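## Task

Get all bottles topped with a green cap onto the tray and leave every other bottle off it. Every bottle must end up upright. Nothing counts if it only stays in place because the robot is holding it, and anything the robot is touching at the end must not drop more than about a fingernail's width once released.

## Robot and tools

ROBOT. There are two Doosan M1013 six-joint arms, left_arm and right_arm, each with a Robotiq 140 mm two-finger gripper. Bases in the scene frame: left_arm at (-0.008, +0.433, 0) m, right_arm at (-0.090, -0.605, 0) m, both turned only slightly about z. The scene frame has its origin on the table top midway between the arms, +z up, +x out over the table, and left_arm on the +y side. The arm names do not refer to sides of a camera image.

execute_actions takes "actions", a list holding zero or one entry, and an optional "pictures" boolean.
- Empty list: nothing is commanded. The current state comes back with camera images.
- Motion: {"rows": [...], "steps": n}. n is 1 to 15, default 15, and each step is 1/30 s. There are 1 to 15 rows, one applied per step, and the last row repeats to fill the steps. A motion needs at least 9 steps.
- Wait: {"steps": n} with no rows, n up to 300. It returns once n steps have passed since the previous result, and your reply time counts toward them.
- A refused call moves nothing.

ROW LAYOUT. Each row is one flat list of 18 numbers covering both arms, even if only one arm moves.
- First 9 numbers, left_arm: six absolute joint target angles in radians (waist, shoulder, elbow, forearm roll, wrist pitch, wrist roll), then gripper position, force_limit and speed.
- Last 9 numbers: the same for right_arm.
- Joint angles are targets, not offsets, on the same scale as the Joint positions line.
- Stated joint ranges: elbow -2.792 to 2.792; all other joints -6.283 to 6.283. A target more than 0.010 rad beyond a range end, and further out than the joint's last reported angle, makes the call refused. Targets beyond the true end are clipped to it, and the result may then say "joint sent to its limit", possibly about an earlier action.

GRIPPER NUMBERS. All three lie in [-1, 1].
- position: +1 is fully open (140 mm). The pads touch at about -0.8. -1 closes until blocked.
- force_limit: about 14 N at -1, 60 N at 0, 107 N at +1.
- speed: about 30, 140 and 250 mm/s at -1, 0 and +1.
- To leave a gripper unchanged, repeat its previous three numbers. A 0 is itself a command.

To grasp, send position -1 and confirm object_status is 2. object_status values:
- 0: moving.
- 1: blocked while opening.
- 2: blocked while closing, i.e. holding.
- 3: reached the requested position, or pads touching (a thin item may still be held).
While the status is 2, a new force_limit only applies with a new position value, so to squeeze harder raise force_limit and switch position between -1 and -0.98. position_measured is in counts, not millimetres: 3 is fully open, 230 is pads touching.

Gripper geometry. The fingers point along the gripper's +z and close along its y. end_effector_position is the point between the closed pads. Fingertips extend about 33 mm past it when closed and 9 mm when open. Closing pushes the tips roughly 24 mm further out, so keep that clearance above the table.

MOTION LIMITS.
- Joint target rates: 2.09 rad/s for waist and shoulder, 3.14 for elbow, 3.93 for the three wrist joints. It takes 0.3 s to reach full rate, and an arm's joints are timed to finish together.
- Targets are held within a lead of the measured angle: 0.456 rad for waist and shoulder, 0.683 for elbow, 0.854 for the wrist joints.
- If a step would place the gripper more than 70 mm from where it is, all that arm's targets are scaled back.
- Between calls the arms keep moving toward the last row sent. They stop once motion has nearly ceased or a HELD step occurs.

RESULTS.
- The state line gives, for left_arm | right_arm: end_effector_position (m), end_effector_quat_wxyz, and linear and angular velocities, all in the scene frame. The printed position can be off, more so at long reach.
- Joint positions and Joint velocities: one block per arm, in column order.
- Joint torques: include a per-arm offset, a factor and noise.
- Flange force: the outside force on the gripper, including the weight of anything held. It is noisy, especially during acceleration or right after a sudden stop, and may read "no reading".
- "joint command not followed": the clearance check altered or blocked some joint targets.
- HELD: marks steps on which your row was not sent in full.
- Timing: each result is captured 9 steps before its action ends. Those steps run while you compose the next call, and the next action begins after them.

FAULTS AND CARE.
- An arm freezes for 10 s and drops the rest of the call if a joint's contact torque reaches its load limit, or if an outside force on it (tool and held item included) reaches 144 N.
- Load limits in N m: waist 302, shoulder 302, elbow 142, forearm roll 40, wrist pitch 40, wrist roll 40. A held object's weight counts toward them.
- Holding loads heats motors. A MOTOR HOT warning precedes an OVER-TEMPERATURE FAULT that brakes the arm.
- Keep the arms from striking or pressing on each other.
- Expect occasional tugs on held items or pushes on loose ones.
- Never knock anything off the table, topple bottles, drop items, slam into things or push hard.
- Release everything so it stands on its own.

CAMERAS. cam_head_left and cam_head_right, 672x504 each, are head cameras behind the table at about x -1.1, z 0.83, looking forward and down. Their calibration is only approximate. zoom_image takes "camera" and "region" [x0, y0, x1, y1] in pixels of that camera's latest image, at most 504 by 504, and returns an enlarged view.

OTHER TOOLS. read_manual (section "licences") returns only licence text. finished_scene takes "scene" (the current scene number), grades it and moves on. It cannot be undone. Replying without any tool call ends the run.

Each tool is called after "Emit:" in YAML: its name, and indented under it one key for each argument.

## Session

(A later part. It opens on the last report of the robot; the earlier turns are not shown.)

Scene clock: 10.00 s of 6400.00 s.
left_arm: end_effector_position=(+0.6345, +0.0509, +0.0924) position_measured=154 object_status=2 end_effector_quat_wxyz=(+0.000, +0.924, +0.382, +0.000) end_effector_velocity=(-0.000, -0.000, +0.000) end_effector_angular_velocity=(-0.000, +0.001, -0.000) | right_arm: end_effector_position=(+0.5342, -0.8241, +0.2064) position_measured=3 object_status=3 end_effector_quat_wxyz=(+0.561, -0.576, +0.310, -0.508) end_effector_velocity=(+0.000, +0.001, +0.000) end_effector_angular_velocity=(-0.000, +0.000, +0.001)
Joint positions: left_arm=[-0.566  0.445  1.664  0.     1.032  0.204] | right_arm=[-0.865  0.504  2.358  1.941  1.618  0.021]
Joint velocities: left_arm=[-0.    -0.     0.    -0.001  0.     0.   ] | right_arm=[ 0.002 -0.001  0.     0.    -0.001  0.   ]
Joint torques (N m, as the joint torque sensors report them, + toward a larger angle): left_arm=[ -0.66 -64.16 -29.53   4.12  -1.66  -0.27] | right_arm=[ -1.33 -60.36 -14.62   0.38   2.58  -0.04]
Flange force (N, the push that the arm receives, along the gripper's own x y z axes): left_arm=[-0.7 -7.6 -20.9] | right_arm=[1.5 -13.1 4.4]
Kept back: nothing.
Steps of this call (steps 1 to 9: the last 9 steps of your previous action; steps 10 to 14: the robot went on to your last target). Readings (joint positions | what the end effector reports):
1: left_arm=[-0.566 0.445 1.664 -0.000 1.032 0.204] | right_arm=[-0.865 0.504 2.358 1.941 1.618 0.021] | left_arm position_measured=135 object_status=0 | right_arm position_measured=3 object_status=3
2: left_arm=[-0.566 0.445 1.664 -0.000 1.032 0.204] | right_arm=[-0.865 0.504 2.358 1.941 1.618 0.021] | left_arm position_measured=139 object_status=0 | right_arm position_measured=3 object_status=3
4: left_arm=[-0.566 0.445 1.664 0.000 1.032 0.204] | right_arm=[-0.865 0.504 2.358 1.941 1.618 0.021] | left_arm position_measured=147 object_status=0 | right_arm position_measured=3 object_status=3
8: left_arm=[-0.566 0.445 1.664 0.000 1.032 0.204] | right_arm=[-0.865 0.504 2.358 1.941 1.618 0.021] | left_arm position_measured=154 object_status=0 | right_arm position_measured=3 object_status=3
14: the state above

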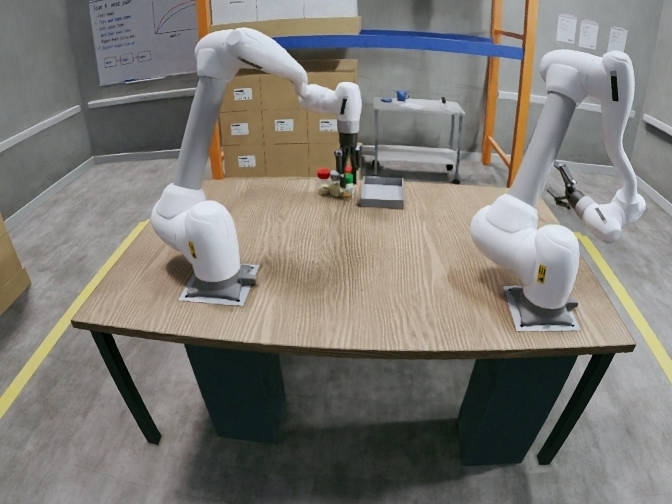

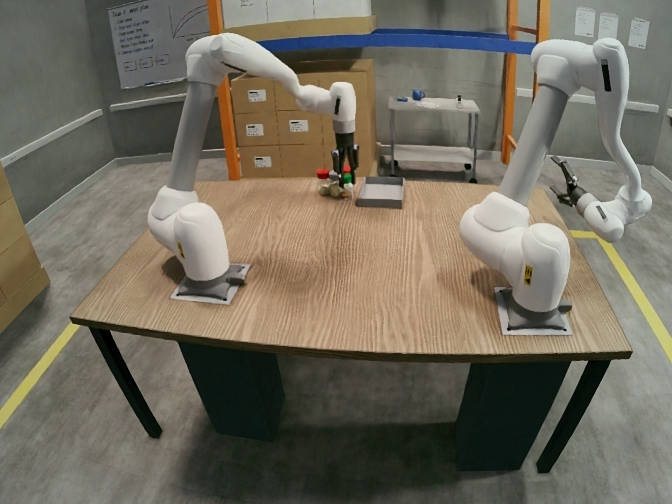

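Emit:
execute_actions:
  actions:
    - {"rows":[[-0.566,0.387,1.596,0,1.1586,0.204,-1,0.3,-0.6,-0.865,0.504,2.358,1.941,1.618,0.021,1,0,0]]}

Emit:
execute_actions:
  actions:
    - {"rows":[[-0.71,0.497,1.429,0,1.2156,0.204,-1,0.3,-0.6,-0.865,0.504,2.358,1.941,1.618,0.021,1,0,0]]}

Emit:
execute_actions:
  actions:
    - {"steps":15}

Emit:
execute_actions:
  actions:
    - {"rows":[[-0.71,0.5356,1.4893,0,1.1167,0.204,-1,0.3,-0.6,-0.865,0.504,2.358,1.941,1.618,0.021,1,0,0]]}

Emit:
execute_actions:
  actions:
    - {"rows":[[-0.71,0.5424,1.4983,0,1.1009,0.204,-1,0.3,-0.6,-0.865,0.504,2.358,1.941,1.618,0.021,1,0,0]],"steps":10}

Emit:
execute_actions:
  actions:
    - {"steps":10}
  pictures: true

Emit:
zoom_image:
  camera: "cam_head_left"
  region: [310,130,430,220]

Scene clock: 10.97 s of 6400.00 s.
left_arm: end_effector_position=(+0.6349, +0.0508, +0.1585) position_measured=154 object_status=2 end_effector_quat_wxyz=(+0.000, +0.924, +0.382, +0.000) end_effector_velocity=(-0.017, +0.011, +0.295) end_effector_angular_velocity=(+0.003, +0.002, -0.001) | right_arm: end_effector_position=(+0.5342, -0.8241, +0.2064) position_measured=3 object_status=3 end_effector_quat_wxyz=(+0.561, -0.576, +0.310, -0.508) end_effector_velocity=(+0.000, +0.000, +0.000) end_effector_angular_velocity=(+0.001, +0.000, -0.001)
Joint positions: left_arm=[-0.566  0.396  1.606  0.     1.139  0.204] | right_arm=[-0.865  0.504  2.358  1.941  1.618  0.021]
Joint velocities: left_arm=[-0.001 -0.227 -0.247  0.002  0.478 -0.001] | right_arm=[ 0.    -0.001  0.     0.001 -0.     0.001]
Joint torques (N m, as the joint torque sensors report them, + toward a larger angle): left_arm=[ -3.55 -36.56 -19.38   2.58   0.74  -0.17] | right_arm=[ -1.78 -62.12 -14.82   0.35   2.17  -0.39]
Flange force (N, the push that the arm receives, along the gripper's own x y z axes): left_arm=[0.5 -1.5 3.4] | right_arm=[1.3 -9.3 4.9]
Steps of this call (steps 1 to 15: the robot went on to your last target; steps 16 to 23: nothing new was sent; steps 24 to 29: the first 6 steps of this action). Readings (joint positions | what the end effector reports):
24: left_arm=[-0.566 0.445 1.664 0.000 1.032 0.204] | right_arm=[-0.865 0.504 2.358 1.941 1.618 0.021] | left_arm position_measured=154 object_status=2 | right_arm position_measured=3 object_status=3
25: left_arm=[-0.566 0.443 1.662 -0.000 1.039 0.204] | right_arm=[-0.865 0.504 2.358 1.941 1.618 0.021] | left_arm position_measured=154 object_status=2 | right_arm position_measured=3 object_status=3
27: left_arm=[-0.566 0.420 1.633 -0.000 1.090 0.204] | right_arm=[-0.865 0.504 2.358 1.941 1.618 0.021] | left_arm position_measured=154 object_status=2 | right_arm position_measured=3 object_status=3
29: the state above

Scene clock: 11.47 s of 6400.00 s.
left_arm: end_effector_position=(+0.6348, -0.0135, +0.1712) position_measured=154 object_status=2 end_effector_quat_wxyz=(+0.000, +0.937, +0.351, +0.000) end_effector_velocity=(-0.021, -0.460, -0.000) end_effector_angular_velocity=(+0.002, +0.004, -0.484) | right_arm: end_effector_position=(+0.5342, -0.8241, +0.2064) position_measured=3 object_status=3 end_effector_quat_wxyz=(+0.561, -0.576, +0.310, -0.508) end_effector_velocity=(-0.000, -0.000, -0.001) end_effector_angular_velocity=(-0.001, +0.000, -0.000)
Joint positions: left_arm=[-0.635  0.439  1.516 -0.     1.186  0.204] | right_arm=[-0.865  0.504  2.358  1.941  1.618  0.021]
Joint velocities: left_arm=[-0.484  0.369 -0.556 -0.001  0.192 -0.   ] | right_arm=[-0.001  0.001  0.    -0.001  0.    -0.001]
Joint torques (N m, as the joint torque sensors report them, + toward a larger angle): left_arm=[  6.32 -91.47 -37.58   4.97   0.36  -0.15] | right_arm=[ -3.01 -64.5  -14.65   0.15   2.1   -0.16]
Flange force (N, the push that the arm receives, along the gripper's own x y z axes): left_arm=[3.8 -4.3 -0.5] | right_arm=[0.2 -2.5 7.3]
Steps of this call (steps 1 to 9: the last 9 steps of your previous action; steps 10 to 15: the first 6 steps of this action). Readings (joint positions | what the end effector reports):
10: left_arm=[-0.566 0.387 1.596 0.000 1.159 0.204] | right_arm=[-0.865 0.504 2.358 1.941 1.618 0.021] | left_arm position_measured=154 object_status=2 | right_arm position_measured=3 object_status=3
11: left_arm=[-0.569 0.390 1.592 -0.000 1.160 0.204] | right_arm=[-0.865 0.504 2.358 1.941 1.618 0.021] | left_arm position_measured=154 object_status=2 | right_arm position_measured=3 object_status=3
13: left_arm=[-0.598 0.412 1.558 -0.000 1.172 0.204] | right_arm=[-0.865 0.504 2.358 1.941 1.618 0.021] | left_arm position_measured=154 object_status=2 | right_arm position_measured=3 object_status=3
15: the state above

Scene clock: 11.97 s of 6400.00 s.
left_arm: end_effector_position=(+0.6277, -0.0857, +0.1706) position_measured=154 object_status=2 end_effector_quat_wxyz=(+0.000, +0.949, +0.315, +0.000) end_effector_velocity=(-0.000, -0.000, -0.001) end_effector_angular_velocity=(+0.000, +0.001, -0.000) | right_arm: end_effector_position=(+0.5342, -0.8241, +0.2064) position_measured=3 object_status=3 end_effector_quat_wxyz=(+0.561, -0.576, +0.310, -0.508) end_effector_velocity=(-0.000, -0.000, -0.000) end_effector_angular_velocity=(+0.001, +0.001, -0.000)
Joint positions: left_arm=[-0.71   0.497  1.429 -0.     1.216  0.204] | right_arm=[-0.865  0.504  2.358  1.941  1.618  0.021]
Joint velocities: left_arm=[-0.     0.001 -0.001 -0.     0.001  0.   ] | right_arm=[-0.     0.     0.    -0.    -0.     0.001]
Joint torques (N m, as the joint torque sensors report them, + toward a larger angle): left_arm=[  0.75 -88.58 -39.51   4.57   0.17  -0.16] | right_arm=[ -1.34 -60.48 -14.65   0.41   2.06  -0.18]
Flange force (N, the push that the arm receives, along the gripper's own x y z axes): left_arm=[-0.9 -0.7 0.9] | right_arm=[1.6 -12.0 3.5]
Kept back: nothing.
Steps of this call (steps 1 to 9: the last 9 steps of your previous action; steps 10 to 15: the robot went on to your last target). Readings (joint positions | what the end effector reports):
1: left_arm=[-0.651 0.452 1.497 -0.000 1.192 0.204] | right_arm=[-0.865 0.504 2.358 1.941 1.618 0.021] | left_arm position_measured=154 object_status=2 | right_arm position_measured=3 object_status=3
2: left_arm=[-0.667 0.464 1.479 -0.000 1.199 0.204] | right_arm=[-0.865 0.504 2.358 1.941 1.618 0.021] | left_arm position_measured=154 object_status=2 | right_arm position_measured=3 object_status=3
4: left_arm=[-0.695 0.485 1.447 -0.000 1.209 0.204] | right_arm=[-0.865 0.504 2.358 1.941 1.618 0.021] | left_arm position_measured=154 object_status=2 | right_arm position_measured=3 object_status=3
8: left_arm=[-0.709 0.496 1.430 -0.000 1.215 0.204] | right_arm=[-0.865 0.504 2.358 1.941 1.618 0.021] | left_arm position_measured=154 object_status=2 | right_arm position_measured=3 object_status=3
15: the state above

Scene clock: 12.17 s of 6400.00 s.
left_arm: end_effector_position=(+0.6267, -0.0851, +0.1126) position_measured=154 object_status=2 end_effector_quat_wxyz=(-0.001, +0.949, +0.315, -0.001) end_effector_velocity=(+0.001, -0.002, -0.151) end_effector_angular_velocity=(-0.014, -0.015, -0.000) | right_arm: end_effector_position=(+0.5342, -0.8241, +0.2064) position_measured=3 object_status=3 end_effector_quat_wxyz=(+0.561, -0.576, +0.310, -0.508) end_effector_velocity=(+0.000, -0.000, -0.000) end_effector_angular_velocity=(+0.000, +0.000, +0.000)
Joint positions: left_arm=[-0.71   0.533  1.484 -0.     1.126  0.204] | right_arm=[-0.865  0.504  2.358  1.941  1.618  0.021]
Joint velocities: left_arm=[-0.     0.099  0.139 -0.    -0.258 -0.   ] | right_arm=[-0.  0. -0. -0.  0.  0.]
Joint torques (N m, as the joint torque sensors report them, + toward a larger angle): left_arm=[   2.08 -136.61  -58.41    6.31    0.32   -0.15] | right_arm=[ -3.8  -62.12 -15.1    0.51   2.07  -0.33]
Flange force (N, the push that the arm receives, along the gripper's own x y z axes): left_arm=[0.7 0.3 -2.0] | right_arm=[-0.9 -8.9 8.5]
Steps of this call (steps 1 to 6: the first 6 steps of this action). Readings (joint positions | what the end effector reports):
1: left_arm=[-0.710 0.497 1.429 -0.000 1.216 0.204] | right_arm=[-0.865 0.504 2.358 1.941 1.618 0.021] | left_arm position_measured=154 object_status=2 | right_arm position_measured=3 object_status=3
2: left_arm=[-0.710 0.499 1.432 0.000 1.209 0.204] | right_arm=[-0.865 0.504 2.358 1.941 1.618 0.021] | left_arm position_measured=154 object_status=2 | right_arm position_measured=3 object_status=3
4: left_arm=[-0.710 0.518 1.463 0.000 1.161 0.204] | right_arm=[-0.865 0.504 2.358 1.941 1.618 0.021] | left_arm position_measured=154 object_status=2 | right_arm position_measured=3 object_status=3
6: the state above

Scene clock: 12.50 s of 6400.00 s.
left_arm: end_effector_position=(+0.6269, -0.0851, +0.1079) position_measured=154 object_status=2 end_effector_quat_wxyz=(+0.000, +0.949, +0.315, +0.000) end_effector_velocity=(-0.000, +0.000, -0.017) end_effector_angular_velocity=(+0.001, +0.000, -0.000) | right_arm: end_effector_position=(+0.5342, -0.8241, +0.2064) position_measured=3 object_status=3 end_effector_quat_wxyz=(+0.561, -0.576, +0.310, -0.508) end_effector_velocity=(-0.000, -0.000, -0.000) end_effector_angular_velocity=(-0.001, -0.000, +0.000)
Joint positions: left_arm=[-0.71   0.536  1.489 -0.     1.117  0.204] | right_arm=[-0.865  0.504  2.358  1.941  1.618  0.021]
Joint velocities: left_arm=[-0.     0.012  0.014  0.    -0.025  0.   ] | right_arm=[-0.001  0.     0.    -0.001  0.    -0.001]
Joint torques (N m, as the joint torque sensors report them, + toward a larger angle): left_arm=[ -0.08 -90.3  -37.37   4.48  -0.11   0.14] | right_arm=[ -0.95 -58.39 -14.1    0.2    2.27   0.09]
Flange force (N, the push that the arm receives, along the gripper's own x y z axes): left_arm=[-0.1 0.8 0.7] | right_arm=[2.3 -16.2 3.8]
Steps of this call (steps 1 to 9: the last 9 steps of your previous action; step 10: the first step of this action). Readings (joint positions | what the end effector reports):
10: the state above

Scene clock: 12.83 s of 6400.00 s.
left_arm: end_effector_position=(+0.6267, -0.0849, +0.0979) position_measured=154 object_status=2 end_effector_quat_wxyz=(-0.000, +0.949, +0.315, +0.000) end_effector_velocity=(-0.001, +0.000, -0.001) end_effector_angular_velocity=(-0.000, +0.002, +0.002) | right_arm: end_effector_position=(+0.5342, -0.8241, +0.2064) position_measured=3 object_status=3 end_effector_quat_wxyz=(+0.561, -0.576, +0.310, -0.508) end_effector_velocity=(+0.000, +0.001, +0.000) end_effector_angular_velocity=(-0.002, -0.001, +0.002)
Joint positions: left_arm=[-0.71   0.542  1.498  0.     1.101  0.204] | right_arm=[-0.865  0.504  2.358  1.941  1.618  0.021]
Joint velocities: left_arm=[ 0.001  0.001  0.001 -0.002 -0.001 -0.   ] | right_arm=[ 0.001 -0.001  0.    -0.001  0.    -0.001]
Joint torques (N m, as the joint torque sensors report them, + toward a larger angle): left_arm=[  0.42 -90.15 -37.1    4.28  -0.13  -0.28] | right_arm=[ -2.25 -62.63 -14.3    0.51   2.43  -0.05]
Flange force (N, the push that the arm receives, along the gripper's own x y z axes): left_arm=[-0.1 -0.3 -0.3] | right_arm=[1.4 -7.3 6.1]
Kept back: nothing.
Steps of this call (steps 1 to 9: the last 9 steps of your previous action; step 10: the robot went on to your last target). Readings (joint positions | what the end effector reports):
1: left_arm=[-0.710 0.537 1.491 0.000 1.112 0.204] | right_arm=[-0.865 0.504 2.358 1.941 1.618 0.021] | left_arm position_measured=154 object_status=2 | right_arm position_measured=3 object_status=3
2: left_arm=[-0.710 0.540 1.495 0.000 1.107 0.204] | right_arm=[-0.865 0.504 2.358 1.941 1.618 0.021] | left_arm position_measured=154 object_status=2 | right_arm position_measured=3 object_status=3
4: left_arm=[-0.710 0.542 1.497 0.000 1.103 0.204] | right_arm=[-0.865 0.504 2.358 1.941 1.618 0.021] | left_arm position_measured=154 object_status=2 | right_arm position_measured=3 object_status=3
8: left_arm=[-0.710 0.542 1.498 0.000 1.101 0.204] | right_arm=[-0.865 0.504 2.358 1.941 1.618 0.021] | left_arm position_measured=154 object_status=2 | right_arm position_measured=3 object_status=3
10: the state above

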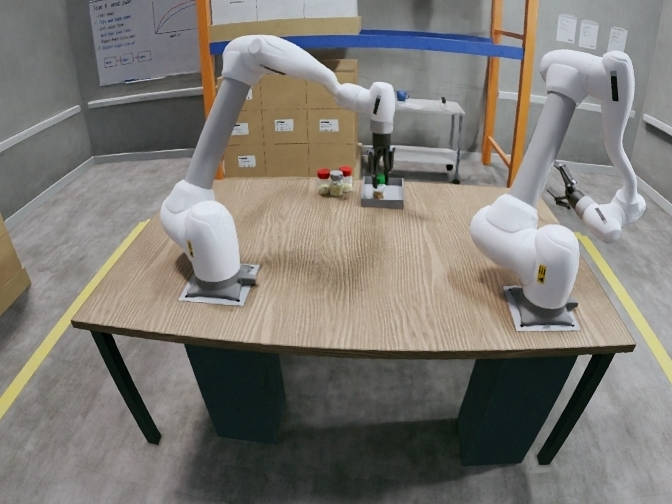

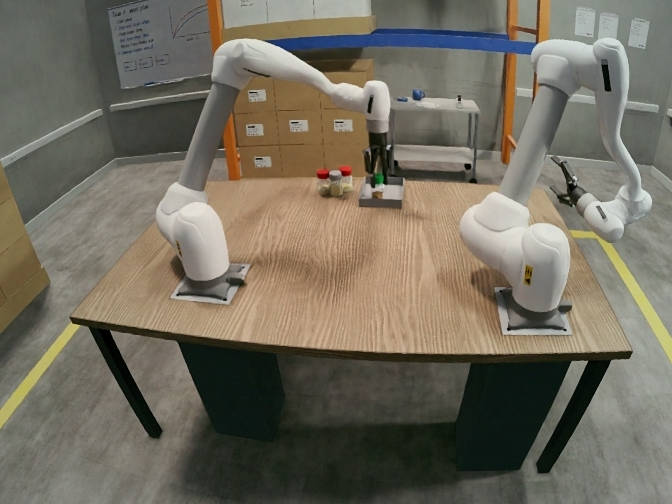

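Region (310, 130, 430, 220) of cam_head_left's 672x504 image, scaled by 4.200, with more detail than that image has; it fills the top 378 rows of this view, and the rest is white.

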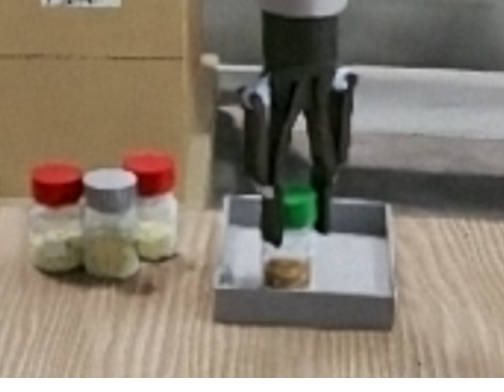

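Emit:
execute_actions:
  actions:
    - {"rows":[[-0.71,0.5438,1.5001,0,1.0977,0.204,0.1,0.3,-0.6,-0.865,0.504,2.358,1.941,1.618,0.021,1,0,0]]}

Emit:
execute_actions:
  actions:
    - {"rows":[[-0.71,0.497,1.429,0,1.2156,0.204,0.1,0.3,-0.6,-0.865,0.504,2.358,1.941,1.618,0.021,1,0,0]]}

Emit:
execute_actions:
  actions:
    - {"steps":15}
  pictures: true

Emit:
zoom_image:
  camera: "cam_head_left"
  region: [310,130,430,220]

Scene clock: 13.37 s of 6400.00 s.
left_arm: end_effector_position=(+0.6266, -0.0849, +0.0960) position_measured=137 object_status=0 end_effector_quat_wxyz=(+0.000, +0.949, +0.315, -0.000) end_effector_velocity=(-0.001, -0.000, -0.003) end_effector_angular_velocity=(-0.001, +0.001, +0.000) | right_arm: end_effector_position=(+0.5342, -0.8241, +0.2064) position_measured=3 object_status=3 end_effector_quat_wxyz=(+0.561, -0.576, +0.310, -0.508) end_effector_velocity=(-0.000, -0.001, +0.001) end_effector_angular_velocity=(-0.001, -0.002, -0.002)
Joint positions: left_arm=[-0.71   0.544  1.5   -0.     1.098  0.204] | right_arm=[-0.865  0.504  2.358  1.941  1.618  0.021]
Joint velocities: left_arm=[-0.     0.001  0.003 -0.001 -0.004 -0.   ] | right_arm=[-0.001 -0.001 -0.     0.001  0.    -0.   ]
Joint torques (N m, as the joint torque sensors report them, + toward a larger angle): left_arm=[ -0.7  -89.3  -35.95   4.25   0.37   0.  ] | right_arm=[ -0.85 -61.25 -14.28   0.17   2.37   0.16]
Flange force (N, the push that the arm receives, along the gripper's own x y z axes): left_arm=[0.7 0.1 -1.6] | right_arm=[2.3 -10.4 3.2]
Steps of this call (steps 1 to 10: the robot went on to your last target; steps 11 to 16: the first 6 steps of this action). Readings (joint positions | what the end effector reports):
11: left_arm=[-0.710 0.542 1.498 0.000 1.101 0.204] | right_arm=[-0.865 0.504 2.358 1.941 1.618 0.021] | left_arm position_measured=154 object_status=0 | right_arm position_measured=3 object_status=3
12: left_arm=[-0.710 0.543 1.499 0.000 1.100 0.204] | right_arm=[-0.865 0.504 2.358 1.941 1.618 0.021] | left_arm position_measured=154 object_status=0 | right_arm position_measured=3 object_status=3
14: left_arm=[-0.710 0.544 1.500 -0.000 1.098 0.204] | right_arm=[-0.865 0.504 2.358 1.941 1.618 0.021] | left_arm position_measured=145 object_status=0 | right_arm position_measured=3 object_status=3
16: the state above

Scene clock: 13.87 s of 6400.00 s.
left_arm: end_effector_position=(+0.6282, -0.0862, +0.1609) position_measured=117 object_status=3 end_effector_quat_wxyz=(+0.001, +0.949, +0.315, +0.000) end_effector_velocity=(-0.011, +0.010, +0.272) end_effector_angular_velocity=(+0.007, +0.007, -0.000) | right_arm: end_effector_position=(+0.5342, -0.8241, +0.2064) position_measured=3 object_status=3 end_effector_quat_wxyz=(+0.561, -0.576, +0.310, -0.508) end_effector_velocity=(+0.000, +0.001, -0.001) end_effector_angular_velocity=(+0.002, +0.001, +0.002)
Joint positions: left_arm=[-0.71   0.503  1.438  0.     1.199  0.204] | right_arm=[-0.865  0.504  2.358  1.941  1.618  0.021]
Joint velocities: left_arm=[ 0.    -0.177 -0.243  0.001  0.431 -0.   ] | right_arm=[ 0.002  0.002  0.     0.     0.    -0.   ]
Joint torques (N m, as the joint torque sensors report them, + toward a larger angle): left_arm=[ -1.61 -35.04 -13.5    1.56  -0.25  -0.27] | right_arm=[ -0.23 -61.76 -13.86   0.14   2.28   0.16]
Flange force (N, the push that the arm receives, along the gripper's own x y z axes): left_arm=[-0.9 0.2 -0.7] | right_arm=[3.1 -7.9 2.3]
Steps of this call (steps 1 to 9: the last 9 steps of your previous action; steps 10 to 15: the first 6 steps of this action). Readings (joint positions | what the end effector reports):
10: left_arm=[-0.710 0.544 1.500 -0.000 1.098 0.204] | right_arm=[-0.865 0.504 2.358 1.941 1.618 0.021] | left_arm position_measured=117 object_status=0 | right_arm position_measured=3 object_status=3
11: left_arm=[-0.710 0.542 1.498 -0.000 1.103 0.204] | right_arm=[-0.865 0.504 2.358 1.941 1.618 0.021] | left_arm position_measured=117 object_status=3 | right_arm position_measured=3 object_status=3
13: left_arm=[-0.710 0.523 1.467 -0.000 1.152 0.204] | right_arm=[-0.865 0.504 2.358 1.941 1.618 0.021] | left_arm position_measured=117 object_status=3 | right_arm position_measured=3 object_status=3
15: the state above

Scene clock: 14.37 s of 6400.00 s.
left_arm: end_effector_position=(+0.6276, -0.0857, +0.1705) position_measured=117 object_status=3 end_effector_quat_wxyz=(-0.000, +0.949, +0.315, -0.000) end_effector_velocity=(+0.000, +0.001, +0.000) end_effector_angular_velocity=(+0.000, -0.000, +0.001) | right_arm: end_effector_position=(+0.5342, -0.8241, +0.2064) position_measured=3 object_status=3 end_effector_quat_wxyz=(+0.561, -0.576, +0.310, -0.508) end_effector_velocity=(-0.000, -0.001, +0.000) end_effector_angular_velocity=(-0.000, -0.001, -0.001)
Joint positions: left_arm=[-0.71   0.497  1.429  0.     1.216  0.204] | right_arm=[-0.865  0.504  2.358  1.941  1.618  0.021]
Joint velocities: left_arm=[ 0.001 -0.001  0.001  0.    -0.    -0.   ] | right_arm=[-0.002 -0.    -0.    -0.001  0.001 -0.   ]
Joint torques (N m, as the joint torque sensors report them, + toward a larger angle): left_arm=[ -0.34 -85.88 -38.89   4.52   0.26   0.  ] | right_arm=[ -1.74 -61.55 -14.6    0.13   2.27   0.11]
Flange force (N, the push that the arm receives, along the gripper's own x y z axes): left_arm=[-0.4 -3.9 -1.2] | right_arm=[0.8 -9.4 5.1]
Kept back: nothing.
Steps of this call (steps 1 to 9: the last 9 steps of your previous action; steps 10 to 15: the robot went on to your last target). Readings (joint positions | what the end effector reports):
1: left_arm=[-0.710 0.499 1.433 0.000 1.209 0.204] | right_arm=[-0.865 0.504 2.358 1.941 1.618 0.021] | left_arm position_measured=117 object_status=3 | right_arm position_measured=3 object_status=3
2: left_arm=[-0.710 0.498 1.431 0.000 1.213 0.204] | right_arm=[-0.865 0.504 2.358 1.941 1.618 0.021] | left_arm position_measured=117 object_status=3 | right_arm position_measured=3 object_status=3
4: left_arm=[-0.710 0.497 1.430 0.000 1.215 0.204] | right_arm=[-0.865 0.504 2.358 1.941 1.618 0.021] | left_arm position_measured=117 object_status=3 | right_arm position_measured=3 object_status=3
8: left_arm=[-0.710 0.497 1.429 0.000 1.216 0.204] | right_arm=[-0.865 0.504 2.358 1.941 1.618 0.021] | left_arm position_measured=117 object_status=3 | right_arm position_measured=3 object_status=3
15: the state above

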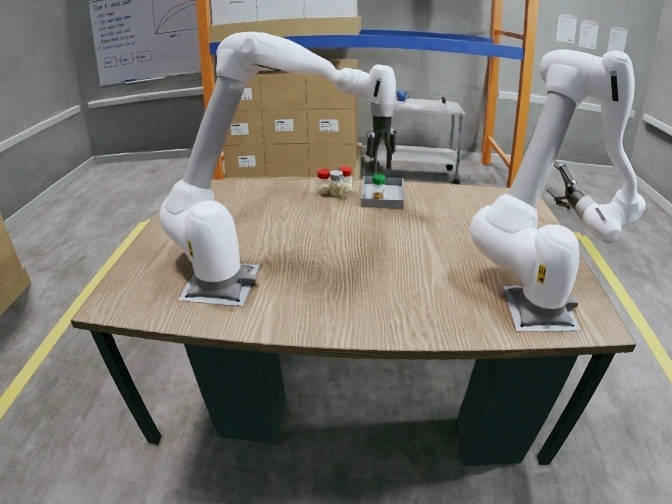

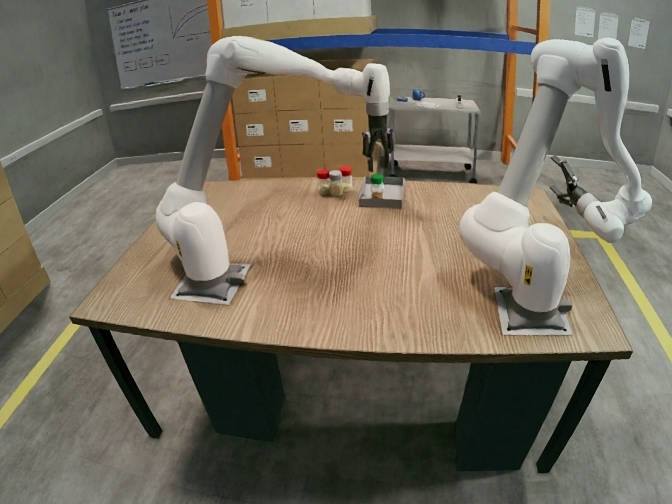

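Region (310, 130, 430, 220) of cam_head_left's 672x504 image, scaled by 4.200, with more detail than that image has; it fills the top 378 rows of this view, and the rest is white.

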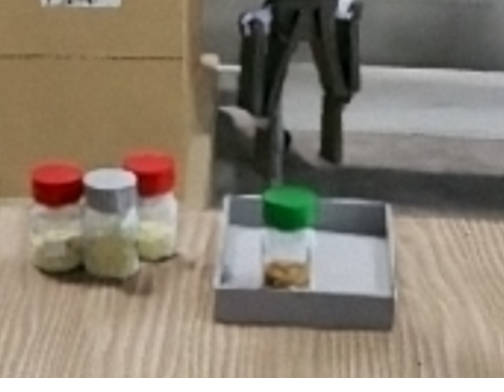

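Emit:
finished_scene:
  scene: 2

The scene is finished: the task was done.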